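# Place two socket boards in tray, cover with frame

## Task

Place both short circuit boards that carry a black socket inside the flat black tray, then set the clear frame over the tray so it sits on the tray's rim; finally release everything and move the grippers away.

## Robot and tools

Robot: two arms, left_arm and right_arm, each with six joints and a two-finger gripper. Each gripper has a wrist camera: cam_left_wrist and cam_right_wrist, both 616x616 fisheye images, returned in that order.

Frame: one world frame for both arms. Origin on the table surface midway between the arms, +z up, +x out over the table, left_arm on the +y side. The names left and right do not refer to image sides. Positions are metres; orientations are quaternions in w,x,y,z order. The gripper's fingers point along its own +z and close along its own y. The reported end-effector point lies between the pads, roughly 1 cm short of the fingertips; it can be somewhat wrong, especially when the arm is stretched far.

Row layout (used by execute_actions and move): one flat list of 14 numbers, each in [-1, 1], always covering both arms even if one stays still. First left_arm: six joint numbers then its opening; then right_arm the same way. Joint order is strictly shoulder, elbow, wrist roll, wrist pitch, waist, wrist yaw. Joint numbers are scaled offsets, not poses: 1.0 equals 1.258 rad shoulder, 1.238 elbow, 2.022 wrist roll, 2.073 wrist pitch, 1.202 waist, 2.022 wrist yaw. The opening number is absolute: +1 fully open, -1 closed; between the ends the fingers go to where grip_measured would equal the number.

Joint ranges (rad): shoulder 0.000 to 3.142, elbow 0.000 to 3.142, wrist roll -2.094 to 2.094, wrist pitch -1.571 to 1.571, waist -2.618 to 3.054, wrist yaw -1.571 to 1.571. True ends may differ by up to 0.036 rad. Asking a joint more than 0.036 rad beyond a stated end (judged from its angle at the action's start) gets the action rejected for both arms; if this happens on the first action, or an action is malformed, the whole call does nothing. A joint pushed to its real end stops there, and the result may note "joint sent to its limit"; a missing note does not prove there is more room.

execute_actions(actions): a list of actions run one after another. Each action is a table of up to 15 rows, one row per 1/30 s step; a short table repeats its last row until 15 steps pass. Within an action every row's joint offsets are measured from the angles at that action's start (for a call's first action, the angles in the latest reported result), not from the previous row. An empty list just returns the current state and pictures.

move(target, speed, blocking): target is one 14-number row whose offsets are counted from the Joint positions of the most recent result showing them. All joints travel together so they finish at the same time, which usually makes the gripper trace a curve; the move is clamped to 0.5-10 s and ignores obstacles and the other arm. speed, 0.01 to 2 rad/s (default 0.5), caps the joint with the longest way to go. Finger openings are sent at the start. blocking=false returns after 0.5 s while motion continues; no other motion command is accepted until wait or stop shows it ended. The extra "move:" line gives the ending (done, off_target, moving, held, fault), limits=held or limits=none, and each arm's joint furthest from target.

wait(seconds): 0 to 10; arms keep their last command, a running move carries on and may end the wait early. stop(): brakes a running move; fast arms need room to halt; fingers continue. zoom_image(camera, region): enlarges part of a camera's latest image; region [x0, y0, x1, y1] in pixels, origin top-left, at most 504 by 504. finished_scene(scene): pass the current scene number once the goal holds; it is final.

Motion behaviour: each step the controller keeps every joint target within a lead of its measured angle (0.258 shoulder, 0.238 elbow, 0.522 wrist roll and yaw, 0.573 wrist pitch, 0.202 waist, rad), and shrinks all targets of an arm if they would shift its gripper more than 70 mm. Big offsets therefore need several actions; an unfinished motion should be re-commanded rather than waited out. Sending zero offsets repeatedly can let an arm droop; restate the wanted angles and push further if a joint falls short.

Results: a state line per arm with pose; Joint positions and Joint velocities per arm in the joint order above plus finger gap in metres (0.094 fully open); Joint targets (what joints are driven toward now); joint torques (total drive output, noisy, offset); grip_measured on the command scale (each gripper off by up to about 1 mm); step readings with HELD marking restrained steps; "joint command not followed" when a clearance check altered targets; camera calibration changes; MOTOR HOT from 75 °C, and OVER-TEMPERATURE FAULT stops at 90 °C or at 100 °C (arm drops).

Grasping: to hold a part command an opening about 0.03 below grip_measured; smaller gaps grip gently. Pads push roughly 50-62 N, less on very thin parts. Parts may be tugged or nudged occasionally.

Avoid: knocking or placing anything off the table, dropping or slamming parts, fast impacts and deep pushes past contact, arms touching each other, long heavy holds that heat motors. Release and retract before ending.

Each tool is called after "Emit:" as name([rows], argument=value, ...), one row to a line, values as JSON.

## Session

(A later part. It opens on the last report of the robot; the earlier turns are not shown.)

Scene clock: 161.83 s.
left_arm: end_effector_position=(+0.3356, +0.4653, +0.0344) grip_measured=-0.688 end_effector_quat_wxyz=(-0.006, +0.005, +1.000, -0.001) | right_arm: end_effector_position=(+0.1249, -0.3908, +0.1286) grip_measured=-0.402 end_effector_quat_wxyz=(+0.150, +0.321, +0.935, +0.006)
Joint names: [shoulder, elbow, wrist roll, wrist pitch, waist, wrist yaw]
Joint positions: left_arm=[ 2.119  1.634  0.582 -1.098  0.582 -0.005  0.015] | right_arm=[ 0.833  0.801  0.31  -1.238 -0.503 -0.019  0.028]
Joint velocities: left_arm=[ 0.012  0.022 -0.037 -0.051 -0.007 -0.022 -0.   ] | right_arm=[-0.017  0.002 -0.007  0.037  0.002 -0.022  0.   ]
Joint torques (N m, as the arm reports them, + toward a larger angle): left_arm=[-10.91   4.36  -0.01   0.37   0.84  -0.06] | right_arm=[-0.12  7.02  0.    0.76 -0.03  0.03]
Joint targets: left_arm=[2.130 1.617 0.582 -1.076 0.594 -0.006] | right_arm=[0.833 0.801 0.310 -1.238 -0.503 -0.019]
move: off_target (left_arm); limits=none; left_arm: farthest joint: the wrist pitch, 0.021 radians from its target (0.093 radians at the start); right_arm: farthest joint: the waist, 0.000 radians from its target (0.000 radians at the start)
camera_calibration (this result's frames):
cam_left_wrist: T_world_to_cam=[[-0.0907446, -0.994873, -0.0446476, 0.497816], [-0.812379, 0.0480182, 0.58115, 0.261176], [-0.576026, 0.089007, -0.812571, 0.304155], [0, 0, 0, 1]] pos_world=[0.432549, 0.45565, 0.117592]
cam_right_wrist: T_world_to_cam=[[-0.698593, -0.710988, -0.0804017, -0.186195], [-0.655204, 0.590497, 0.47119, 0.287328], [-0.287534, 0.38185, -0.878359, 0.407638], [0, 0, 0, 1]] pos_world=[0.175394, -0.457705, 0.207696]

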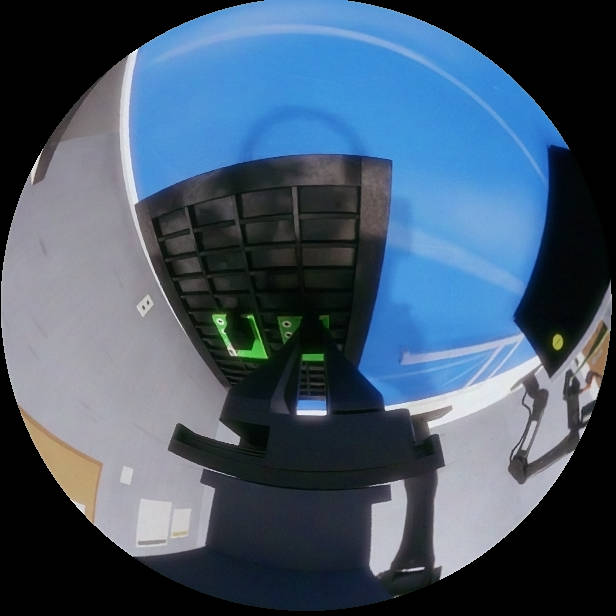

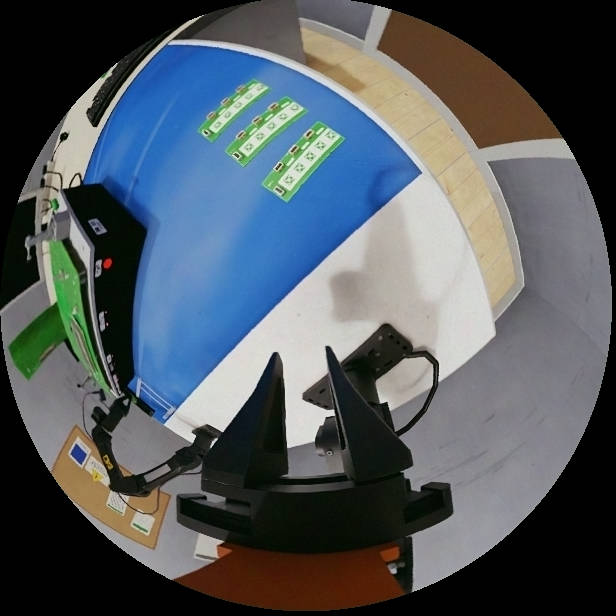

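Emit:
execute_actions([
  [[0,0,0,0,0,0,-0.4,0,0,0,0,0,0,-0.4]],
])

Emit:
move(target=[-0.08,0,0,-0.03,0,0,-0.4,0,0,0,0,0,0,-0.4], speed=0.25)

Emit:
move(target=[-0.50,-0.57,-0.335,0.035,-0.572,0,-0.3,0,0,0,0,0,0,-0.4], speed=0.7)

Scene clock: 180.20 s.
left_arm: end_effector_position=(+0.3356, +0.4653, +0.0344) grip_measured=-0.402 end_effector_quat_wxyz=(-0.006, +0.005, +1.000, -0.001) | right_arm: end_effector_position=(+0.1249, -0.3908, +0.1286) grip_measured=-0.402 end_effector_quat_wxyz=(+0.150, +0.321, +0.935, +0.006)
Joint names: [shoulder, elbow, wrist roll, wrist pitch, waist, wrist yaw]
Joint positions: left_arm=[ 2.119  1.634  0.582 -1.098  0.582 -0.005  0.028] | right_arm=[ 0.833  0.801  0.31  -1.238 -0.503 -0.019  0.028]
Joint velocities: left_arm=[-0.012 -0.007 -0.051  0.022  0.022  0.007  0.   ] | right_arm=[ 0.012 -0.032  0.037 -0.066  0.002  0.037  0.   ]
Joint torques (N m, as the arm reports them, + toward a larger angle): left_arm=[-11.88   5.52  -0.01   0.1   -0.03  -0.04] | right_arm=[-0.12  7.    0.01  0.77  0.01  0.02]
Joint targets: left_arm=[2.119 1.634 0.582 -1.098 0.582 -0.005] | right_arm=[0.833 0.801 0.310 -1.238 -0.503 -0.019]
Step readings (joint positions):
0: left_arm=[2.119 1.634 0.582 -1.098 0.582 -0.005] | right_arm=[0.833 0.801 0.310 -1.238 -0.503 -0.019]
1: left_arm=[2.119 1.634 0.582 -1.098 0.582 -0.005] | right_arm=[0.833 0.801 0.310 -1.238 -0.503 -0.019]
2: left_arm=[2.119 1.634 0.582 -1.098 0.582 -0.005] | right_arm=[0.833 0.801 0.310 -1.238 -0.503 -0.019]
4: left_arm=[2.119 1.634 0.582 -1.098 0.582 -0.005] | right_arm=[0.833 0.801 0.310 -1.238 -0.503 -0.019]
8: left_arm=[2.119 1.634 0.582 -1.098 0.582 -0.005] | right_arm=[0.833 0.801 0.310 -1.238 -0.503 -0.019]
15: Joint positions above
camera_calibration (this result's frames):
cam_left_wrist: T_world_to_cam=[[-0.0907446, -0.994873, -0.0446476, 0.497816], [-0.812379, 0.0480182, 0.58115, 0.261176], [-0.576026, 0.089007, -0.812571, 0.304155], [0, 0, 0, 1]] pos_world=[0.432549, 0.45565, 0.117592]
cam_right_wrist: T_world_to_cam=[[-0.698593, -0.710988, -0.0804017, -0.186195], [-0.655204, 0.590497, 0.47119, 0.287328], [-0.287534, 0.38185, -0.878359, 0.407638], [0, 0, 0, 1]] pos_world=[0.175394, -0.457705, 0.207696]

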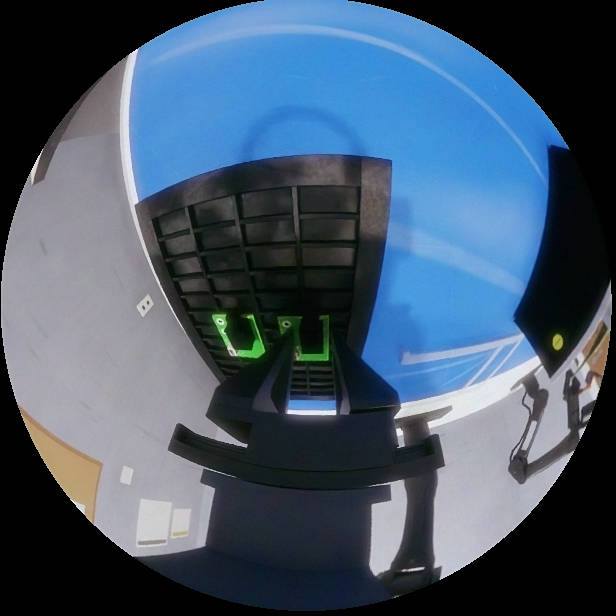

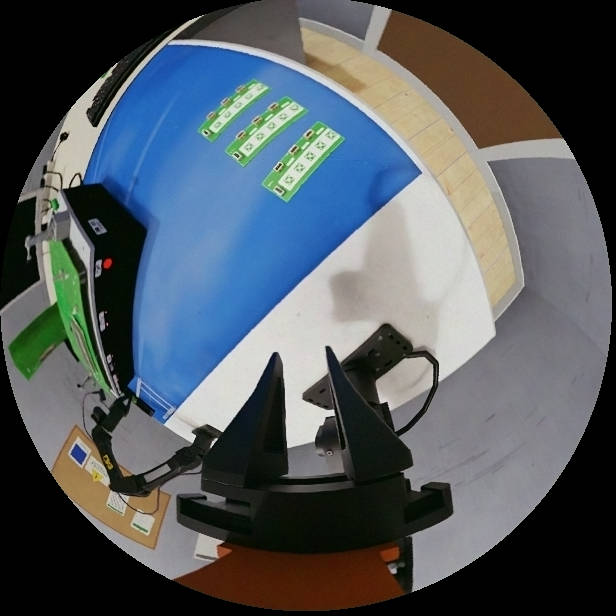

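Scene clock: 181.17 s.
left_arm: end_effector_position=(+0.3310, +0.4623, +0.0657) grip_measured=-0.402 end_effector_quat_wxyz=(+0.010, +0.005, +1.000, +0.009) | right_arm: end_effector_position=(+0.1249, -0.3908, +0.1286) grip_measured=-0.402 end_effector_quat_wxyz=(+0.150, +0.321, +0.935, +0.006)
Joint names: [shoulder, elbow, wrist roll, wrist pitch, waist, wrist yaw]
Joint positions: left_arm=[ 2.036  1.634  0.582 -1.143  0.582 -0.005  0.028] | right_arm=[ 0.833  0.801  0.31  -1.238 -0.503 -0.019  0.028]
Joint velocities: left_arm=[ 0.012 -0.007  0.051 -0.037  0.002  0.007 -0.   ] | right_arm=[-0.002 -0.007 -0.007  0.051 -0.002 -0.081 -0.   ]
Joint torques (N m, as the arm reports them, + toward a larger angle): left_arm=[-12.81   5.48  -0.02   0.01  -0.03  -0.05] | right_arm=[-0.14  6.99  0.01  0.77  0.04  0.01]
Joint targets: left_arm=[2.018 1.634 0.582 -1.160 0.582 -0.005] | right_arm=[0.833 0.801 0.310 -1.238 -0.503 -0.019]
move: done; limits=none; left_arm: farthest joint: the shoulder, 0.018 radians from its target (0.101 radians at the start); right_arm: farthest joint: the waist, 0.000 radians from its target (0.000 radians at the start)
camera_calibration (this result's frames):
cam_left_wrist: T_world_to_cam=[[-0.0889365, -0.99371, -0.0680528, 0.496245], [-0.830617, 0.0362862, 0.555661, 0.252548], [-0.549696, 0.105944, -0.828619, 0.311667], [0, 0, 0, 1]] pos_world=[0.425227, 0.45094, 0.151693]
cam_right_wrist: T_world_to_cam=[[-0.698593, -0.710988, -0.0804017, -0.186195], [-0.655204, 0.590497, 0.47119, 0.287328], [-0.287534, 0.38185, -0.878359, 0.407638], [0, 0, 0, 1]] pos_world=[0.175394, -0.457705, 0.207696]

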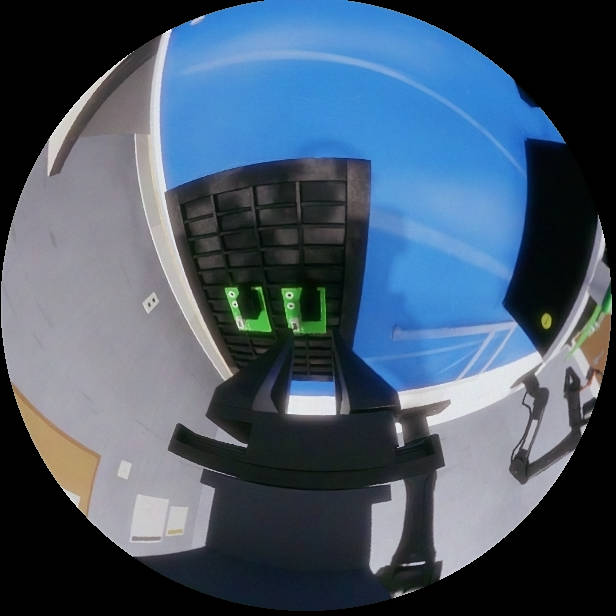

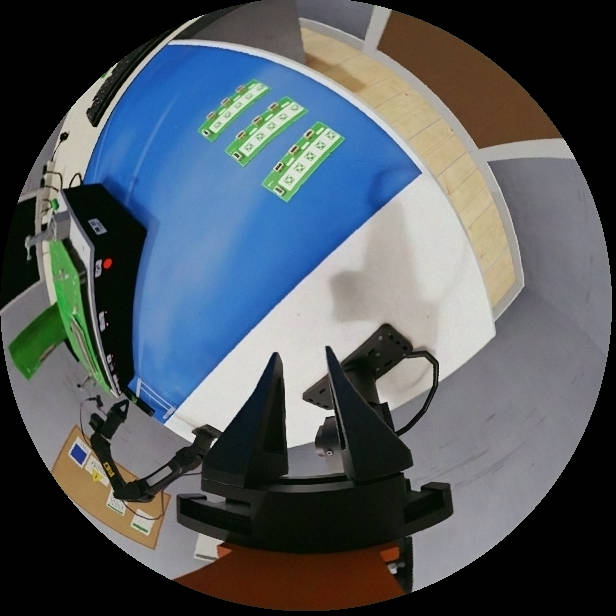

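Scene clock: 183.03 s.
left_arm: end_effector_position=(+0.2259, +0.2255, +0.0694) grip_measured=-0.302 end_effector_quat_wxyz=(-0.002, +0.011, +1.000, +0.003) | right_arm: end_effector_position=(+0.1249, -0.3908, +0.1286) grip_measured=-0.402 end_effector_quat_wxyz=(+0.150, +0.321, +0.935, +0.006)
Joint names: [shoulder, elbow, wrist roll, wrist pitch, waist, wrist yaw]
Joint positions: left_arm=[ 1.43   0.941 -0.087 -1.086 -0.097 -0.006  0.033] | right_arm=[ 0.833  0.801  0.31  -1.238 -0.503 -0.019  0.028]
Joint velocities: left_arm=[0.002 0.012 0.022 0.007 0.002 0.037 0.   ] | right_arm=[ 0.002  0.002 -0.022  0.007 -0.007  0.007  0.001]
Joint torques (N m, as the arm reports them, + toward a larger angle): left_arm=[-7.22  4.71 -0.11  0.31 -0.63 -0.03] | right_arm=[-0.06  7.01  0.    0.77  0.01  0.01]
Joint targets: left_arm=[1.407 0.928 -0.095 -1.070 -0.105 -0.005] | right_arm=[0.833 0.801 0.310 -1.238 -0.503 -0.019]
move: off_target (left_arm); limits=none; left_arm: farthest joint: the shoulder, 0.023 radians from its target (0.629 radians at the start); right_arm: farthest joint: the waist, 0.000 radians from its target (0.000 radians at the start)
camera_calibration (this result's frames):
cam_left_wrist: T_world_to_cam=[[-0.100603, -0.993469, -0.0538378, 0.253363], [-0.816692, 0.0515539, 0.574766, 0.163879], [-0.568237, 0.101792, -0.816545, 0.286355], [0, 0, 0, 1]] pos_world=[0.322046, 0.214111, 0.15327]
cam_right_wrist: T_world_to_cam=[[-0.698593, -0.710988, -0.0804017, -0.186195], [-0.655204, 0.590497, 0.47119, 0.287328], [-0.287534, 0.38185, -0.878359, 0.407638], [0, 0, 0, 1]] pos_world=[0.175394, -0.457705, 0.207696]

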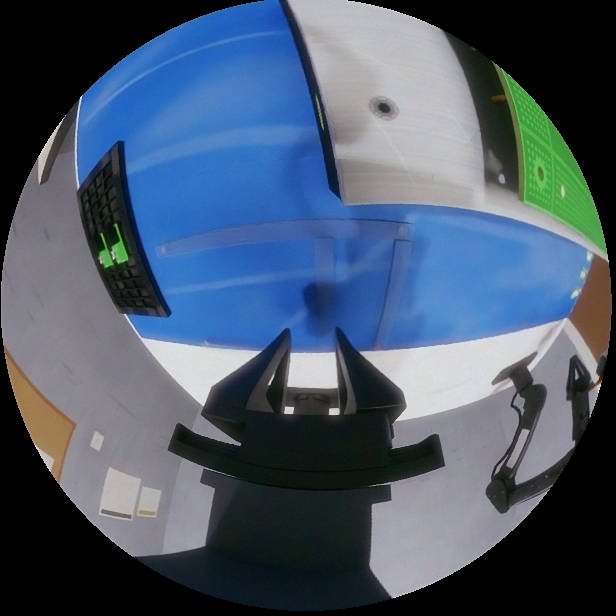

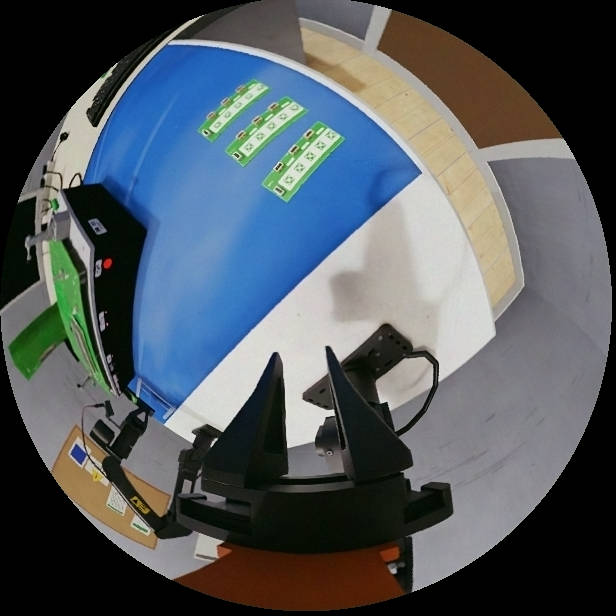

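Emit:
move(target=[-0.01,0,-0.86,0,-0.143,0,0.2,0,0,0,0,0,0,-0.4], speed=1.3)

Emit:
move(target=[0.07,-0.102,0,0.102,0,0,0.2,0,0,0,0,0,0,-0.4], speed=0.25)

Scene clock: 197.40 s.
left_arm: end_effector_position=(+0.2195, +0.1900, +0.0694) grip_measured=+0.198 end_effector_quat_wxyz=(-0.001, +0.700, -0.715, -0.004) | right_arm: end_effector_position=(+0.1249, -0.3908, +0.1286) grip_measured=-0.402 end_effector_quat_wxyz=(+0.150, +0.321, +0.935, +0.006)
Joint names: [shoulder, elbow, wrist roll, wrist pitch, waist, wrist yaw]
Joint positions: left_arm=[ 1.43   0.941 -1.817 -1.086 -0.257 -0.006  0.056] | right_arm=[ 0.833  0.801  0.31  -1.238 -0.503 -0.019  0.028]
Joint velocities: left_arm=[ 0.002 -0.022  0.007 -0.051  0.002 -0.022  0.   ] | right_arm=[ 0.002 -0.002 -0.037  0.037 -0.012 -0.051  0.   ]
Joint torques (N m, as the arm reports them, + toward a larger angle): left_arm=[-6.22  5.53 -0.06  0.12 -0.92 -0.04] | right_arm=[-0.08  7.    0.    0.78 -0.02  0.02]
Joint targets: left_arm=[1.418 0.941 -1.826 -1.087 -0.269 -0.006] | right_arm=[0.833 0.801 0.310 -1.238 -0.503 -0.019]
move: done; limits=none; left_arm: farthest joint: the shoulder, 0.013 radians from its target (0.013 radians at the start); right_arm: farthest joint: the waist, 0.000 radians from its target (0.000 radians at the start)
camera_calibration (this result's frames):
cam_left_wrist: T_world_to_cam=[[0.993599, -0.100291, -0.0519816, -0.192489], [-0.0535123, -0.823154, 0.565292, 0.159798], [-0.0994822, -0.558892, -0.823252, 0.309419], [0, 0, 0, 1]] pos_world=[0.23059, 0.285165, 0.154391]
cam_right_wrist: T_world_to_cam=[[-0.698593, -0.710988, -0.0804017, -0.186195], [-0.655204, 0.590497, 0.47119, 0.287328], [-0.287534, 0.38185, -0.878359, 0.407638], [0, 0, 0, 1]] pos_world=[0.175394, -0.457705, 0.207696]

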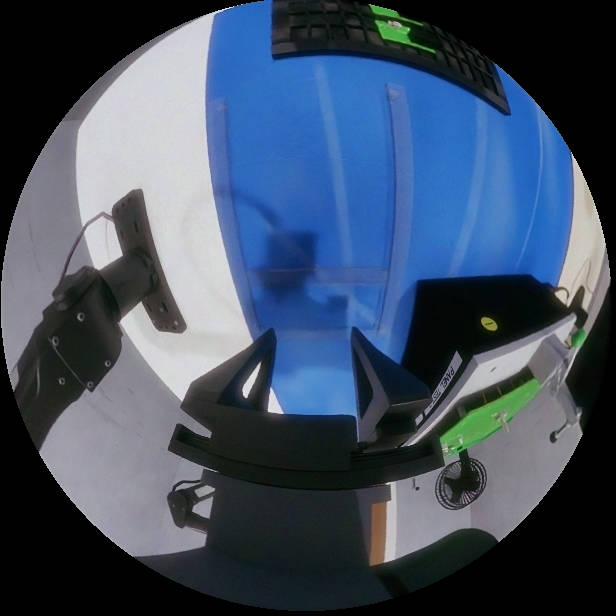

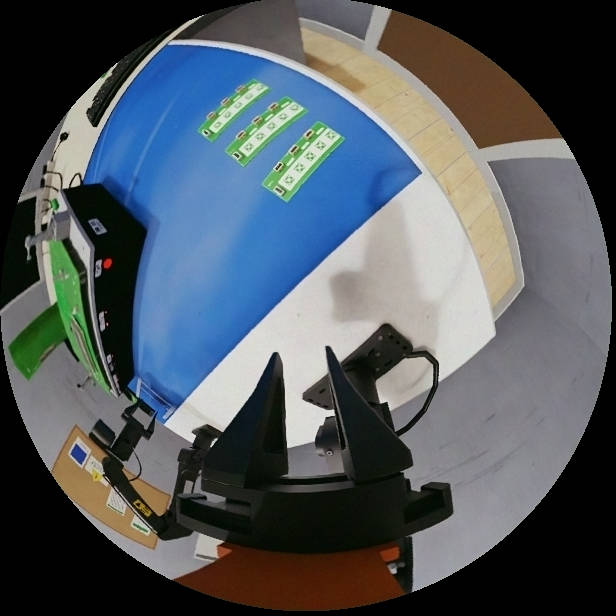

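Scene clock: 198.90 s.
left_arm: end_effector_position=(+0.2263, +0.1881, +0.0268) grip_measured=+0.198 end_effector_quat_wxyz=(-0.004, +0.700, -0.715, +0.002) | right_arm: end_effector_position=(+0.1249, -0.3908, +0.1286) grip_measured=-0.402 end_effector_quat_wxyz=(+0.150, +0.321, +0.935, +0.006)
Joint names: [shoulder, elbow, wrist roll, wrist pitch, waist, wrist yaw]
Joint positions: left_arm=[ 1.506  0.829 -1.817 -0.886 -0.257 -0.006  0.056] | right_arm=[ 0.833  0.801  0.31  -1.238 -0.503 -0.019  0.028]
Joint velocities: left_arm=[ 0.007  0.002  0.11  -0.081  0.007 -0.007 -0.   ] | right_arm=[-0.007  0.002  0.007 -0.007 -0.022  0.007 -0.   ]
Joint torques (N m, as the arm reports them, + toward a larger angle): left_arm=[-4.37  4.34 -0.01  0.34 -0.05 -0.05] | right_arm=[-0.16  7.02  0.    0.76 -0.02  0.02]
Joint targets: left_arm=[1.519 0.815 -1.817 -0.875 -0.257 -0.006] | right_arm=[0.833 0.801 0.310 -1.238 -0.503 -0.019]
move: done; limits=none; left_arm: farthest joint: the elbow, 0.014 radians from its target (0.126 radians at the start); right_arm: farthest joint: the waist, 0.000 radians from its target (0.000 radians at the start)
camera_calibration (this result's frames):
cam_left_wrist: T_world_to_cam=[[0.994155, -0.100443, -0.039581, -0.202143], [-0.0603877, -0.821268, 0.567337, 0.183819], [-0.0894917, -0.561631, -0.822534, 0.27225], [0, 0, 0, 1]] pos_world=[0.236426, 0.283565, 0.111646]
cam_right_wrist: T_world_to_cam=[[-0.698593, -0.710988, -0.0804017, -0.186195], [-0.655204, 0.590497, 0.47119, 0.287328], [-0.287534, 0.38185, -0.878359, 0.407638], [0, 0, 0, 1]] pos_world=[0.175394, -0.457705, 0.207696]

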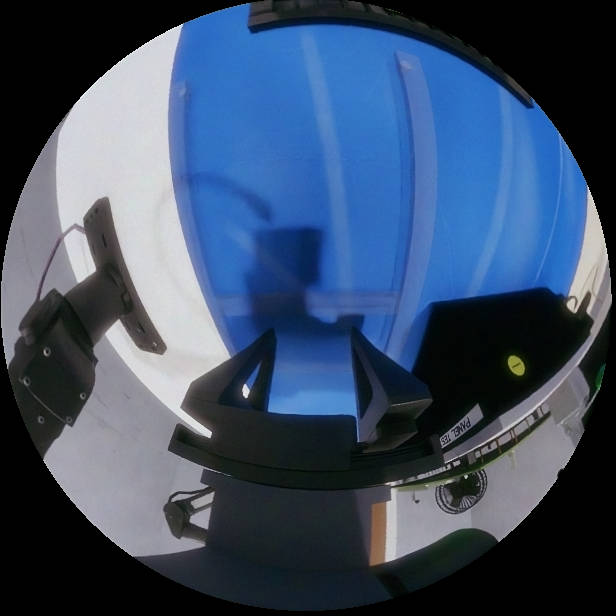

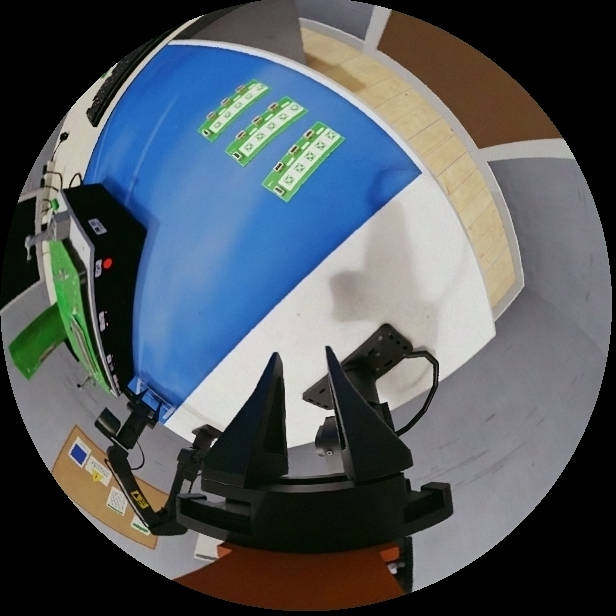

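Emit:
move(target=[0.008,-0.01,0.098,0.004,0.17,0,0.2,0,0,0,0,0,0,-0.4], speed=0.15)

Scene clock: 202.80 s.
left_arm: end_effector_position=(+0.2335, +0.2288, +0.0268) grip_measured=+0.198 end_effector_quat_wxyz=(+0.002, +0.701, -0.713, +0.007) | right_arm: end_effector_position=(+0.1249, -0.3908, +0.1286) grip_measured=-0.402 end_effector_quat_wxyz=(+0.150, +0.321, +0.935, +0.006)
Joint names: [shoulder, elbow, wrist roll, wrist pitch, waist, wrist yaw]
Joint positions: left_arm=[ 1.506  0.829 -1.63  -0.885 -0.066  0.011  0.056] | right_arm=[ 0.833  0.801  0.31  -1.238 -0.503 -0.019  0.028]
Joint velocities: left_arm=[ 0.012 -0.012 -0.022 -0.007  0.007 -0.007  0.001] | right_arm=[ 0.007  0.017  0.007  0.022 -0.007  0.022  0.001]
Joint torques (N m, as the arm reports them, + toward a larger angle): left_arm=[-4.58  4.42  0.1   0.25  0.97 -0.2 ] | right_arm=[-0.17  6.91  0.    0.76  0.01  0.02]
Joint targets: left_arm=[1.516 0.817 -1.619 -0.877 -0.052 -0.006] | right_arm=[0.833 0.801 0.310 -1.238 -0.503 -0.019]
move: done; limits=none; left_arm: farthest joint: the wrist yaw, 0.017 radians from its target (0.000 radians at the start); right_arm: farthest joint: the waist, 0.000 radians from its target (0.000 radians at the start)
camera_calibration (this result's frames):
cam_left_wrist: T_world_to_cam=[[0.994463, -0.0974006, -0.0394527, -0.205961], [-0.0565653, -0.812533, 0.580165, 0.214482], [-0.088565, -0.574721, -0.813543, 0.298327], [0, 0, 0, 1]] pos_world=[0.243374, 0.325668, 0.110142]
cam_right_wrist: T_world_to_cam=[[-0.698593, -0.710988, -0.0804017, -0.186195], [-0.655204, 0.590497, 0.47119, 0.287328], [-0.287534, 0.38185, -0.878359, 0.407638], [0, 0, 0, 1]] pos_world=[0.175394, -0.457705, 0.207696]

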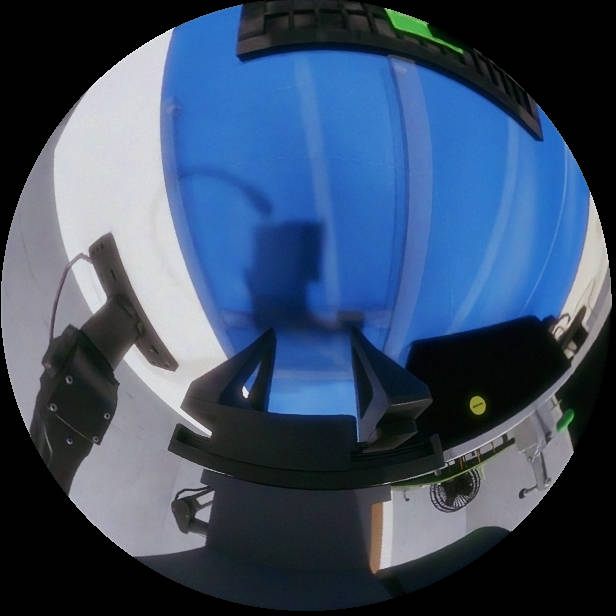

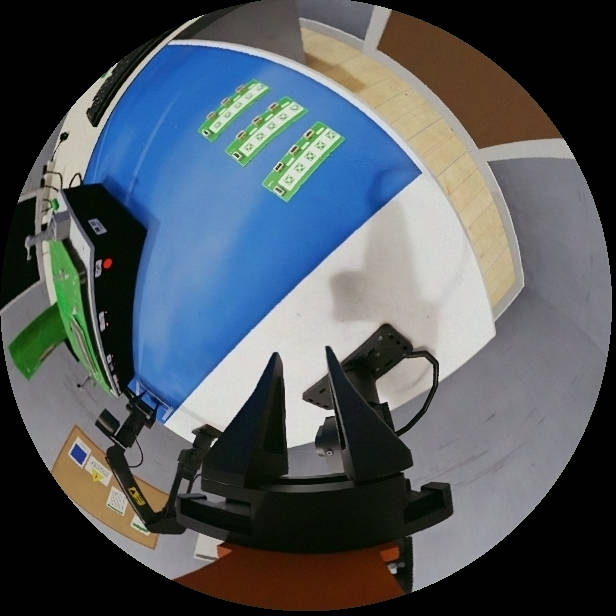

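Emit:
move(target=[-0.078,0.115,0,-0.104,-0.02,-0.006,0.2,0,0,0,0,0,0,-0.4], speed=0.3)

Emit:
move(target=[-0.01,0.015,0.81,0,0.065,0,-0.3,0,0,0,0,0,0,-0.4], speed=1.3)

Scene clock: 207.30 s.
left_arm: end_effector_position=(+0.2291, +0.2262, +0.0707) grip_measured=+0.198 end_effector_quat_wxyz=(+0.002, +0.696, -0.718, +0.007) | right_arm: end_effector_position=(+0.1249, -0.3908, +0.1286) grip_measured=-0.402 end_effector_quat_wxyz=(+0.150, +0.321, +0.935, +0.006)
Joint names: [shoulder, elbow, wrist roll, wrist pitch, waist, wrist yaw]
Joint positions: left_arm=[ 1.43   0.946 -1.63  -1.08  -0.078  0.012  0.056] | right_arm=[ 0.833  0.801  0.31  -1.238 -0.503 -0.019  0.028]
Joint velocities: left_arm=[-0.012  0.007 -0.037  0.007 -0.017 -0.007 -0.   ] | right_arm=[-0.017  0.002 -0.051 -0.051  0.002  0.022  0.001]
Joint torques (N m, as the arm reports them, + toward a larger angle): left_arm=[-7.08  7.21 -0.01 -0.1  -0.95 -0.15] | right_arm=[-0.09  7.01  0.    0.76  0.    0.03]
Joint targets: left_arm=[1.408 0.971 -1.630 -1.101 -0.090 -0.001] | right_arm=[0.833 0.801 0.310 -1.238 -0.503 -0.019]
move: off_target (left_arm); limits=none; left_arm: farthest joint: the elbow, 0.026 radians from its target (0.142 radians at the start); right_arm: farthest joint: the waist, 0.000 radians from its target (0.000 radians at the start)
camera_calibration (this result's frames):
cam_left_wrist: T_world_to_cam=[[0.993108, -0.109962, -0.0405675, -0.196891], [-0.0660781, -0.811154, 0.581087, 0.188432], [-0.0968039, -0.574401, -0.81283, 0.33383], [0, 0, 0, 1]] pos_world=[0.240301, 0.32295, 0.153864]
cam_right_wrist: T_world_to_cam=[[-0.698593, -0.710988, -0.0804017, -0.186195], [-0.655204, 0.590497, 0.47119, 0.287328], [-0.287534, 0.38185, -0.878359, 0.407638], [0, 0, 0, 1]] pos_world=[0.175394, -0.457705, 0.207696]

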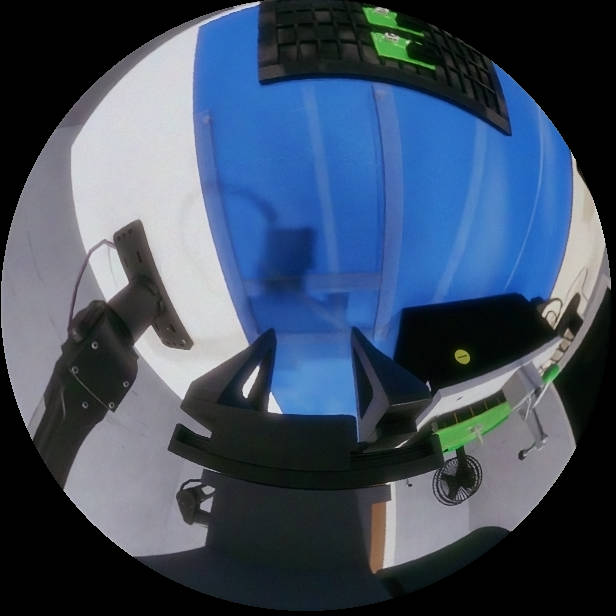

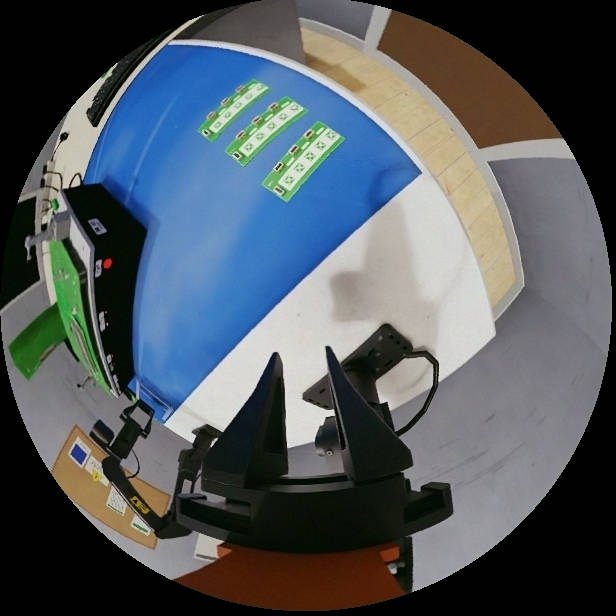

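Scene clock: 209.57 s.
left_arm: end_effector_position=(+0.2300, +0.2412, +0.0707) grip_measured=-0.298 end_effector_quat_wxyz=(+0.004, +0.012, +1.000, -0.006) | right_arm: end_effector_position=(+0.1249, -0.3908, +0.1286) grip_measured=-0.402 end_effector_quat_wxyz=(+0.150, +0.321, +0.935, +0.006)
Joint names: [shoulder, elbow, wrist roll, wrist pitch, waist, wrist yaw]
Joint positions: left_arm=[ 1.43   0.946 -0.    -1.08  -0.012  0.012  0.033] | right_arm=[ 0.833  0.801  0.31  -1.238 -0.503 -0.019  0.028]
Joint velocities: left_arm=[ 0.012 -0.002  0.022  0.051 -0.002 -0.007 -0.   ] | right_arm=[-0.002 -0.017 -0.007  0.051  0.007  0.022 -0.001]
Joint torques (N m, as the arm reports them, + toward a larger angle): left_arm=[-6.23  6.77  0.1   0.16  0.86 -0.03] | right_arm=[-0.14  6.95  0.    0.77  0.06  0.02]
Joint targets: left_arm=[1.417 0.964 0.008 -1.080 -0.000 0.012] | right_arm=[0.833 0.801 0.310 -1.238 -0.503 -0.019]
move: done; limits=none; left_arm: farthest joint: the elbow, 0.019 radians from its target (0.019 radians at the start); right_arm: farthest joint: the waist, 0.000 radians from its target (0.000 radians at the start)
camera_calibration (this result's frames):
cam_left_wrist: T_world_to_cam=[[-0.102015, -0.994127, -0.0361159, 0.268754], [-0.822998, 0.0639489, 0.564434, 0.164919], [-0.558809, 0.0873042, -0.824688, 0.290072], [0, 0, 0, 1]] pos_world=[0.32524, 0.231305, 0.15584]
cam_right_wrist: T_world_to_cam=[[-0.698593, -0.710988, -0.0804017, -0.186195], [-0.655204, 0.590497, 0.47119, 0.287328], [-0.287534, 0.38185, -0.878359, 0.407638], [0, 0, 0, 1]] pos_world=[0.175394, -0.457705, 0.207696]

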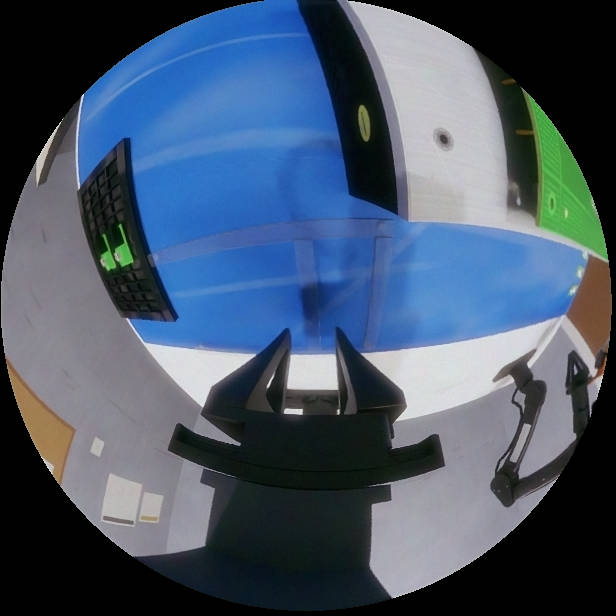

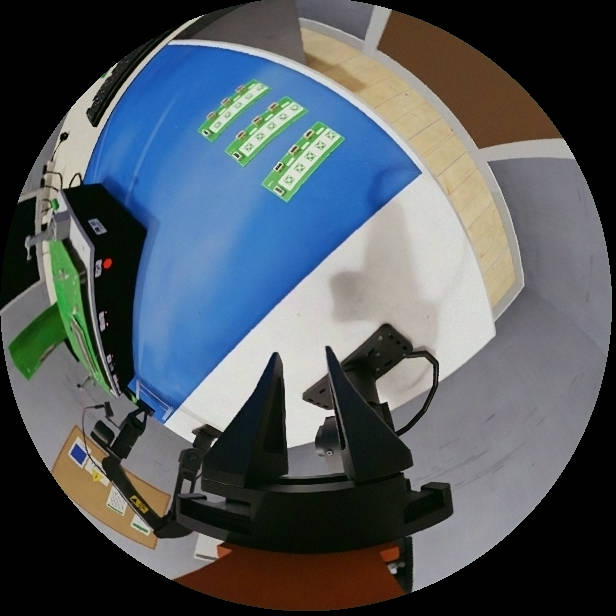

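Emit:
move(target=[0.07,-0.118,-0.045,0.1,0.02,-0.008,-0.3,0,0,0,0,0,0,-0.4], speed=0.2)

Scene clock: 213.20 s.
left_arm: end_effector_position=(+0.2278, +0.2454, +0.0234) grip_measured=-0.298 end_effector_quat_wxyz=(-0.005, -0.036, +0.999, -0.002) | right_arm: end_effector_position=(+0.1249, -0.3908, +0.1286) grip_measured=-0.402 end_effector_quat_wxyz=(+0.150, +0.321, +0.935, +0.006)
Joint names: [shoulder, elbow, wrist roll, wrist pitch, waist, wrist yaw]
Joint positions: left_arm=[ 1.506  0.813 -0.083 -0.889 -0.     0.005  0.033] | right_arm=[ 0.833  0.801  0.31  -1.238 -0.503 -0.019  0.028]
Joint velocities: left_arm=[ 0.007  0.002  0.022 -0.022  0.002  0.022 -0.   ] | right_arm=[-0.007  0.012  0.037  0.007 -0.007  0.007  0.001]
Joint torques (N m, as the arm reports them, + toward a larger angle): left_arm=[-4.31  4.29 -0.07  0.31  0.86 -0.12] | right_arm=[-0.1   7.01  0.    0.75  0.06  0.01]
Joint targets: left_arm=[1.518 0.800 -0.091 -0.872 0.012 -0.004] | right_arm=[0.833 0.801 0.310 -1.238 -0.503 -0.019]
move: done; limits=none; left_arm: farthest joint: the wrist pitch, 0.016 radians from its target (0.207 radians at the start); right_arm: farthest joint: the waist, 0.000 radians from its target (0.000 radians at the start)
camera_calibration (this result's frames):
cam_left_wrist: T_world_to_cam=[[-0.00763078, -0.999039, -0.0431701, 0.250848], [-0.814776, -0.0188165, 0.57947, 0.207559], [-0.579725, 0.0395958, -0.813849, 0.265719], [0, 0, 0, 1]] pos_world=[0.325072, 0.243991, 0.106811]
cam_right_wrist: T_world_to_cam=[[-0.698593, -0.710988, -0.0804017, -0.186195], [-0.655204, 0.590497, 0.47119, 0.287328], [-0.287534, 0.38185, -0.878359, 0.407638], [0, 0, 0, 1]] pos_world=[0.175394, -0.457705, 0.207696]

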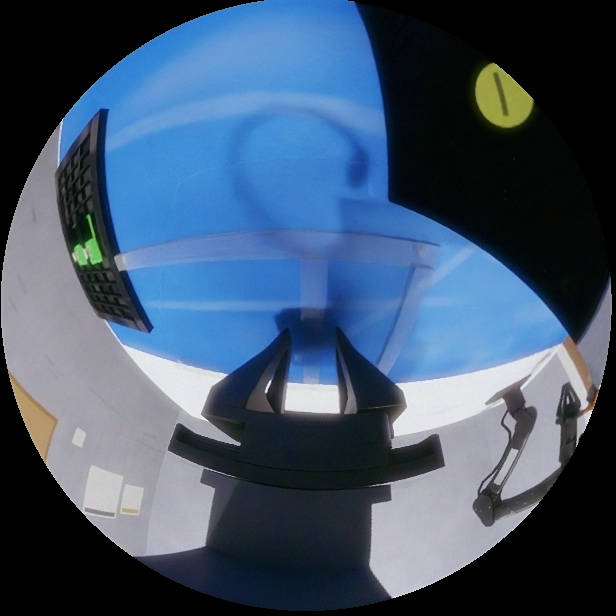

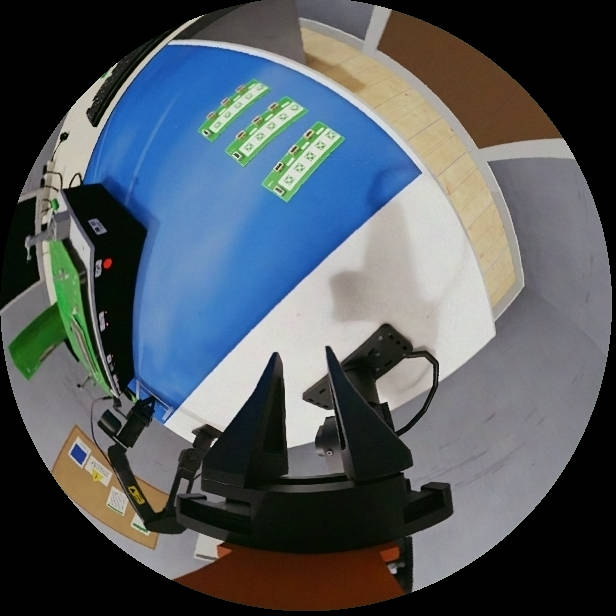

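Emit:
execute_actions([
  [[0,0,0,0,0,0,-0.8,0,0,0,0,0,0,-0.4]],
])

Emit:
move(target=[-0.09,0.14,0,-0.115,0,0,-0.8,0,0,0,0,0,0,-0.4], speed=0.25)

Emit:
move(target=[-0.01,0.02,0,0,0.485,0,-0.8,0,0,0,0,0,0,-0.4], speed=0.5)

Scene clock: 222.00 s.
left_arm: end_effector_position=(+0.2279, +0.2454, +0.0234) grip_measured=-0.727 end_effector_quat_wxyz=(-0.005, -0.036, +0.999, -0.002) | right_arm: end_effector_position=(+0.1249, -0.3908, +0.1286) grip_measured=-0.402 end_effector_quat_wxyz=(+0.150, +0.321, +0.935, +0.006)
Joint names: [shoulder, elbow, wrist roll, wrist pitch, waist, wrist yaw]
Joint positions: left_arm=[ 1.506  0.813 -0.084 -0.888 -0.     0.005  0.013] | right_arm=[ 0.833  0.801  0.31  -1.238 -0.503 -0.019  0.028]
Joint velocities: left_arm=[-0.002 -0.007 -0.007 -0.037 -0.012 -0.051  0.   ] | right_arm=[-0.022  0.007 -0.051 -0.066 -0.017 -0.007  0.   ]
Joint torques (N m, as the arm reports them, + toward a larger angle): left_arm=[-5.43  5.16 -0.01  0.1  -0.06 -0.02] | right_arm=[-0.09  7.    0.02  0.77  0.05  0.01]
Joint targets: left_arm=[1.506 0.813 -0.083 -0.889 -0.000 0.005] | right_arm=[0.833 0.801 0.310 -1.238 -0.503 -0.019]
Step readings (joint positions):
0: left_arm=[1.506 0.813 -0.084 -0.888 -0.000 0.005] | right_arm=[0.833 0.801 0.310 -1.238 -0.503 -0.019]
1: left_arm=[1.506 0.813 -0.084 -0.888 -0.000 0.005] | right_arm=[0.833 0.801 0.310 -1.238 -0.503 -0.019]
2: left_arm=[1.506 0.813 -0.083 -0.888 -0.000 0.005] | right_arm=[0.833 0.801 0.310 -1.238 -0.503 -0.019]
4: left_arm=[1.506 0.813 -0.084 -0.888 -0.000 0.005] | right_arm=[0.833 0.801 0.310 -1.238 -0.503 -0.019]
8: left_arm=[1.506 0.813 -0.084 -0.888 -0.000 0.005] | right_arm=[0.833 0.801 0.310 -1.238 -0.503 -0.019]
15: Joint positions above
camera_calibration (this result's frames):
cam_left_wrist: T_world_to_cam=[[-0.00723331, -0.999041, -0.0431726, 0.250758], [-0.814989, -0.0191272, 0.579161, 0.207768], [-0.579431, 0.0393745, -0.814069, 0.265766], [0, 0, 0, 1]] pos_world=[0.325136, 0.244027, 0.106846]
cam_right_wrist: T_world_to_cam=[[-0.698593, -0.710988, -0.0804017, -0.186195], [-0.655204, 0.590497, 0.47119, 0.287328], [-0.287534, 0.38185, -0.878359, 0.407638], [0, 0, 0, 1]] pos_world=[0.175394, -0.457705, 0.207696]

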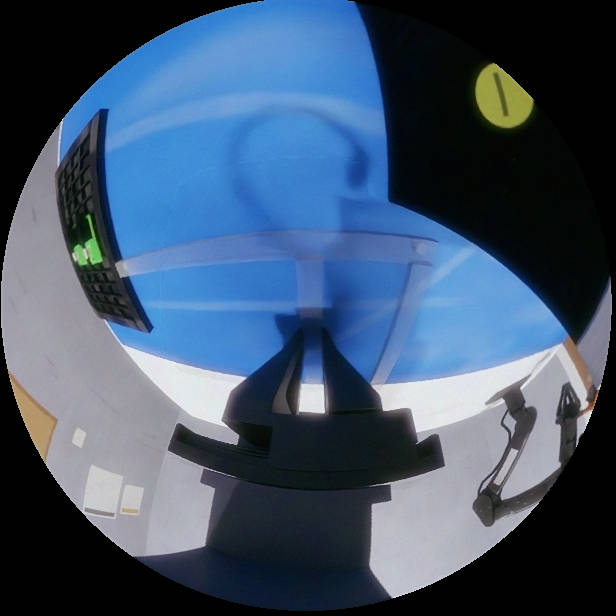

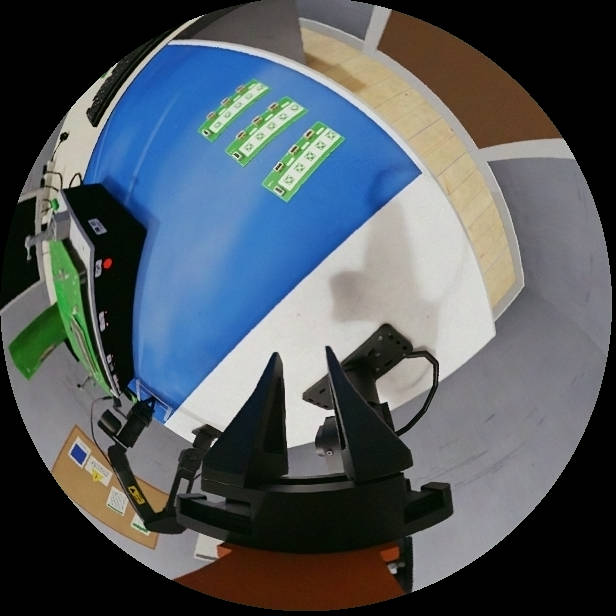

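Scene clock: 223.60 s.
left_arm: end_effector_position=(+0.2270, +0.2454, +0.0764) grip_measured=-0.727 end_effector_quat_wxyz=(+0.001, -0.036, +0.999, -0.002) | right_arm: end_effector_position=(+0.1249, -0.3908, +0.1286) grip_measured=-0.402 end_effector_quat_wxyz=(+0.150, +0.321, +0.935, +0.006)
Joint names: [shoulder, elbow, wrist roll, wrist pitch, waist, wrist yaw]
Joint positions: left_arm=[ 1.417  0.958 -0.084 -1.11  -0.     0.005  0.013] | right_arm=[ 0.833  0.801  0.31  -1.238 -0.503 -0.019  0.028]
Joint velocities: left_arm=[ 0.002 -0.022  0.007  0.007 -0.002  0.081  0.   ] | right_arm=[-0.002 -0.007 -0.007  0.022 -0.022  0.022 -0.002]
Joint torques (N m, as the arm reports them, + toward a larger angle): left_arm=[-7.19  7.43 -0.01 -0.03 -0.04 -0.03] | right_arm=[-0.09  6.98  0.01  0.76  0.02  0.02]
Joint targets: left_arm=[1.393 0.987 -0.084 -1.127 -0.000 0.005] | right_arm=[0.833 0.801 0.310 -1.238 -0.503 -0.019]
move: off_target (left_arm); limits=none; left_arm: farthest joint: the elbow, 0.028 radians from its target (0.173 radians at the start); right_arm: farthest joint: the waist, 0.000 radians from its target (0.000 radians at the start)
camera_calibration (this result's frames):
cam_left_wrist: T_world_to_cam=[[-0.00670661, -0.999047, -0.0431249, 0.252927], [-0.821998, -0.0190508, 0.569172, 0.178661], [-0.569451, 0.0392658, -0.821087, 0.30667], [0, 0, 0, 1]] pos_world=[0.323189, 0.244048, 0.161021]
cam_right_wrist: T_world_to_cam=[[-0.698593, -0.710988, -0.0804017, -0.186195], [-0.655204, 0.590497, 0.47119, 0.287328], [-0.287534, 0.38185, -0.878359, 0.407638], [0, 0, 0, 1]] pos_world=[0.175394, -0.457705, 0.207696]

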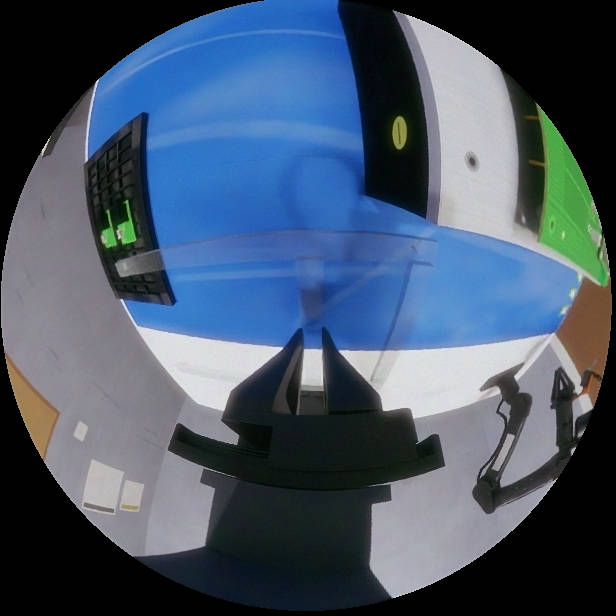

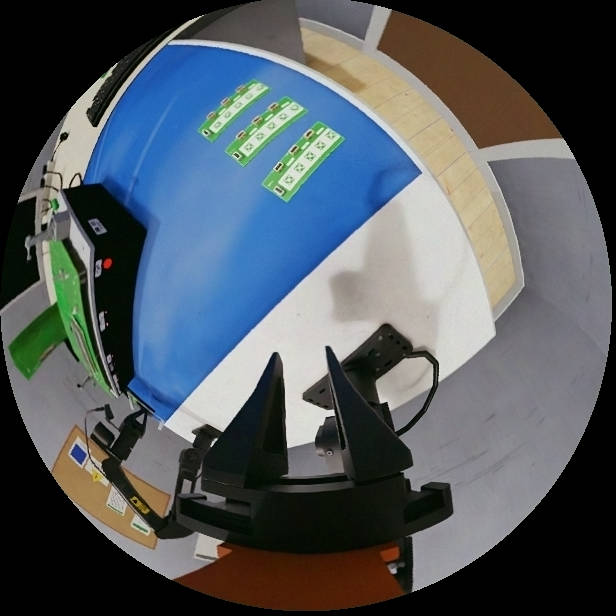

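Scene clock: 225.13 s.
left_arm: end_effector_position=(+0.1922, +0.3682, +0.0764) grip_measured=-0.726 end_effector_quat_wxyz=(+0.002, -0.318, +0.948, -0.003) | right_arm: end_effector_position=(+0.1249, -0.3908, +0.1286) grip_measured=-0.402 end_effector_quat_wxyz=(+0.150, +0.321, +0.935, +0.006)
Joint names: [shoulder, elbow, wrist roll, wrist pitch, waist, wrist yaw]
Joint positions: left_arm=[ 1.417  0.958 -0.084 -1.11   0.574  0.007  0.013] | right_arm=[ 0.833  0.801  0.31  -1.238 -0.503 -0.019  0.028]
Joint velocities: left_arm=[-0.002 -0.012 -0.007  0.007  0.012  0.007  0.   ] | right_arm=[ 0.017 -0.007  0.037 -0.007 -0.017  0.007 -0.001]
Joint torques (N m, as the arm reports them, + toward a larger angle): left_arm=[-6.14  7.21 -0.01  0.14  0.64 -0.05] | right_arm=[-0.12  7.    0.    0.78 -0.03  0.01]
Joint targets: left_arm=[1.404 0.983 -0.084 -1.110 0.583 0.005] | right_arm=[0.833 0.801 0.310 -1.238 -0.503 -0.019]
move: off_target (left_arm); limits=none; left_arm: farthest joint: the elbow, 0.025 radians from its target (0.025 radians at the start); right_arm: farthest joint: the waist, 0.000 radians from its target (0.000 radians at the start)
camera_calibration (this result's frames):
cam_left_wrist: T_world_to_cam=[[0.536995, -0.842596, -0.0408381, 0.213096], [-0.680558, -0.461316, 0.569235, 0.288095], [-0.498474, -0.277883, -0.82116, 0.385205], [0, 0, 0, 1]] pos_world=[0.273649, 0.419498, 0.161024]
cam_right_wrist: T_world_to_cam=[[-0.698593, -0.710988, -0.0804017, -0.186195], [-0.655204, 0.590497, 0.47119, 0.287328], [-0.287534, 0.38185, -0.878359, 0.407638], [0, 0, 0, 1]] pos_world=[0.175394, -0.457705, 0.207696]

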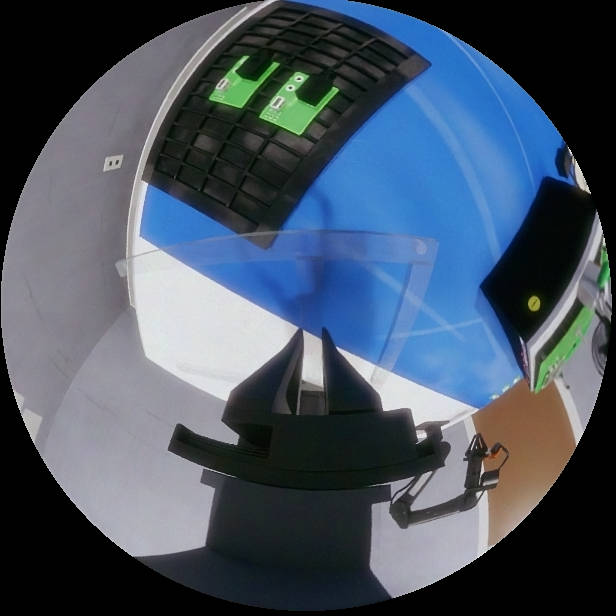

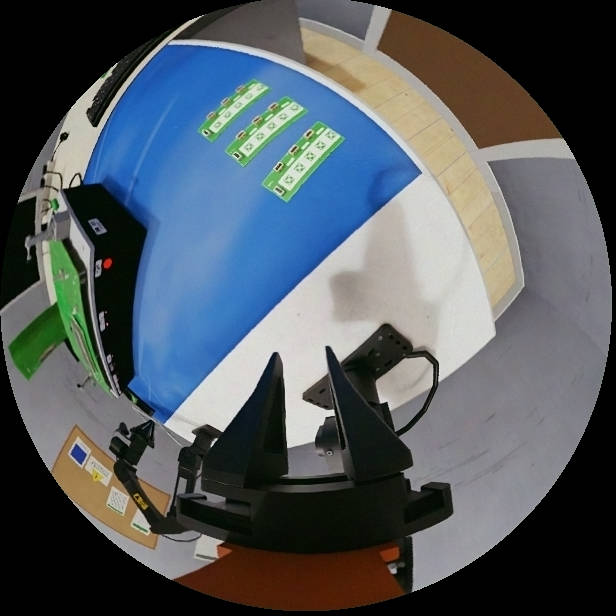

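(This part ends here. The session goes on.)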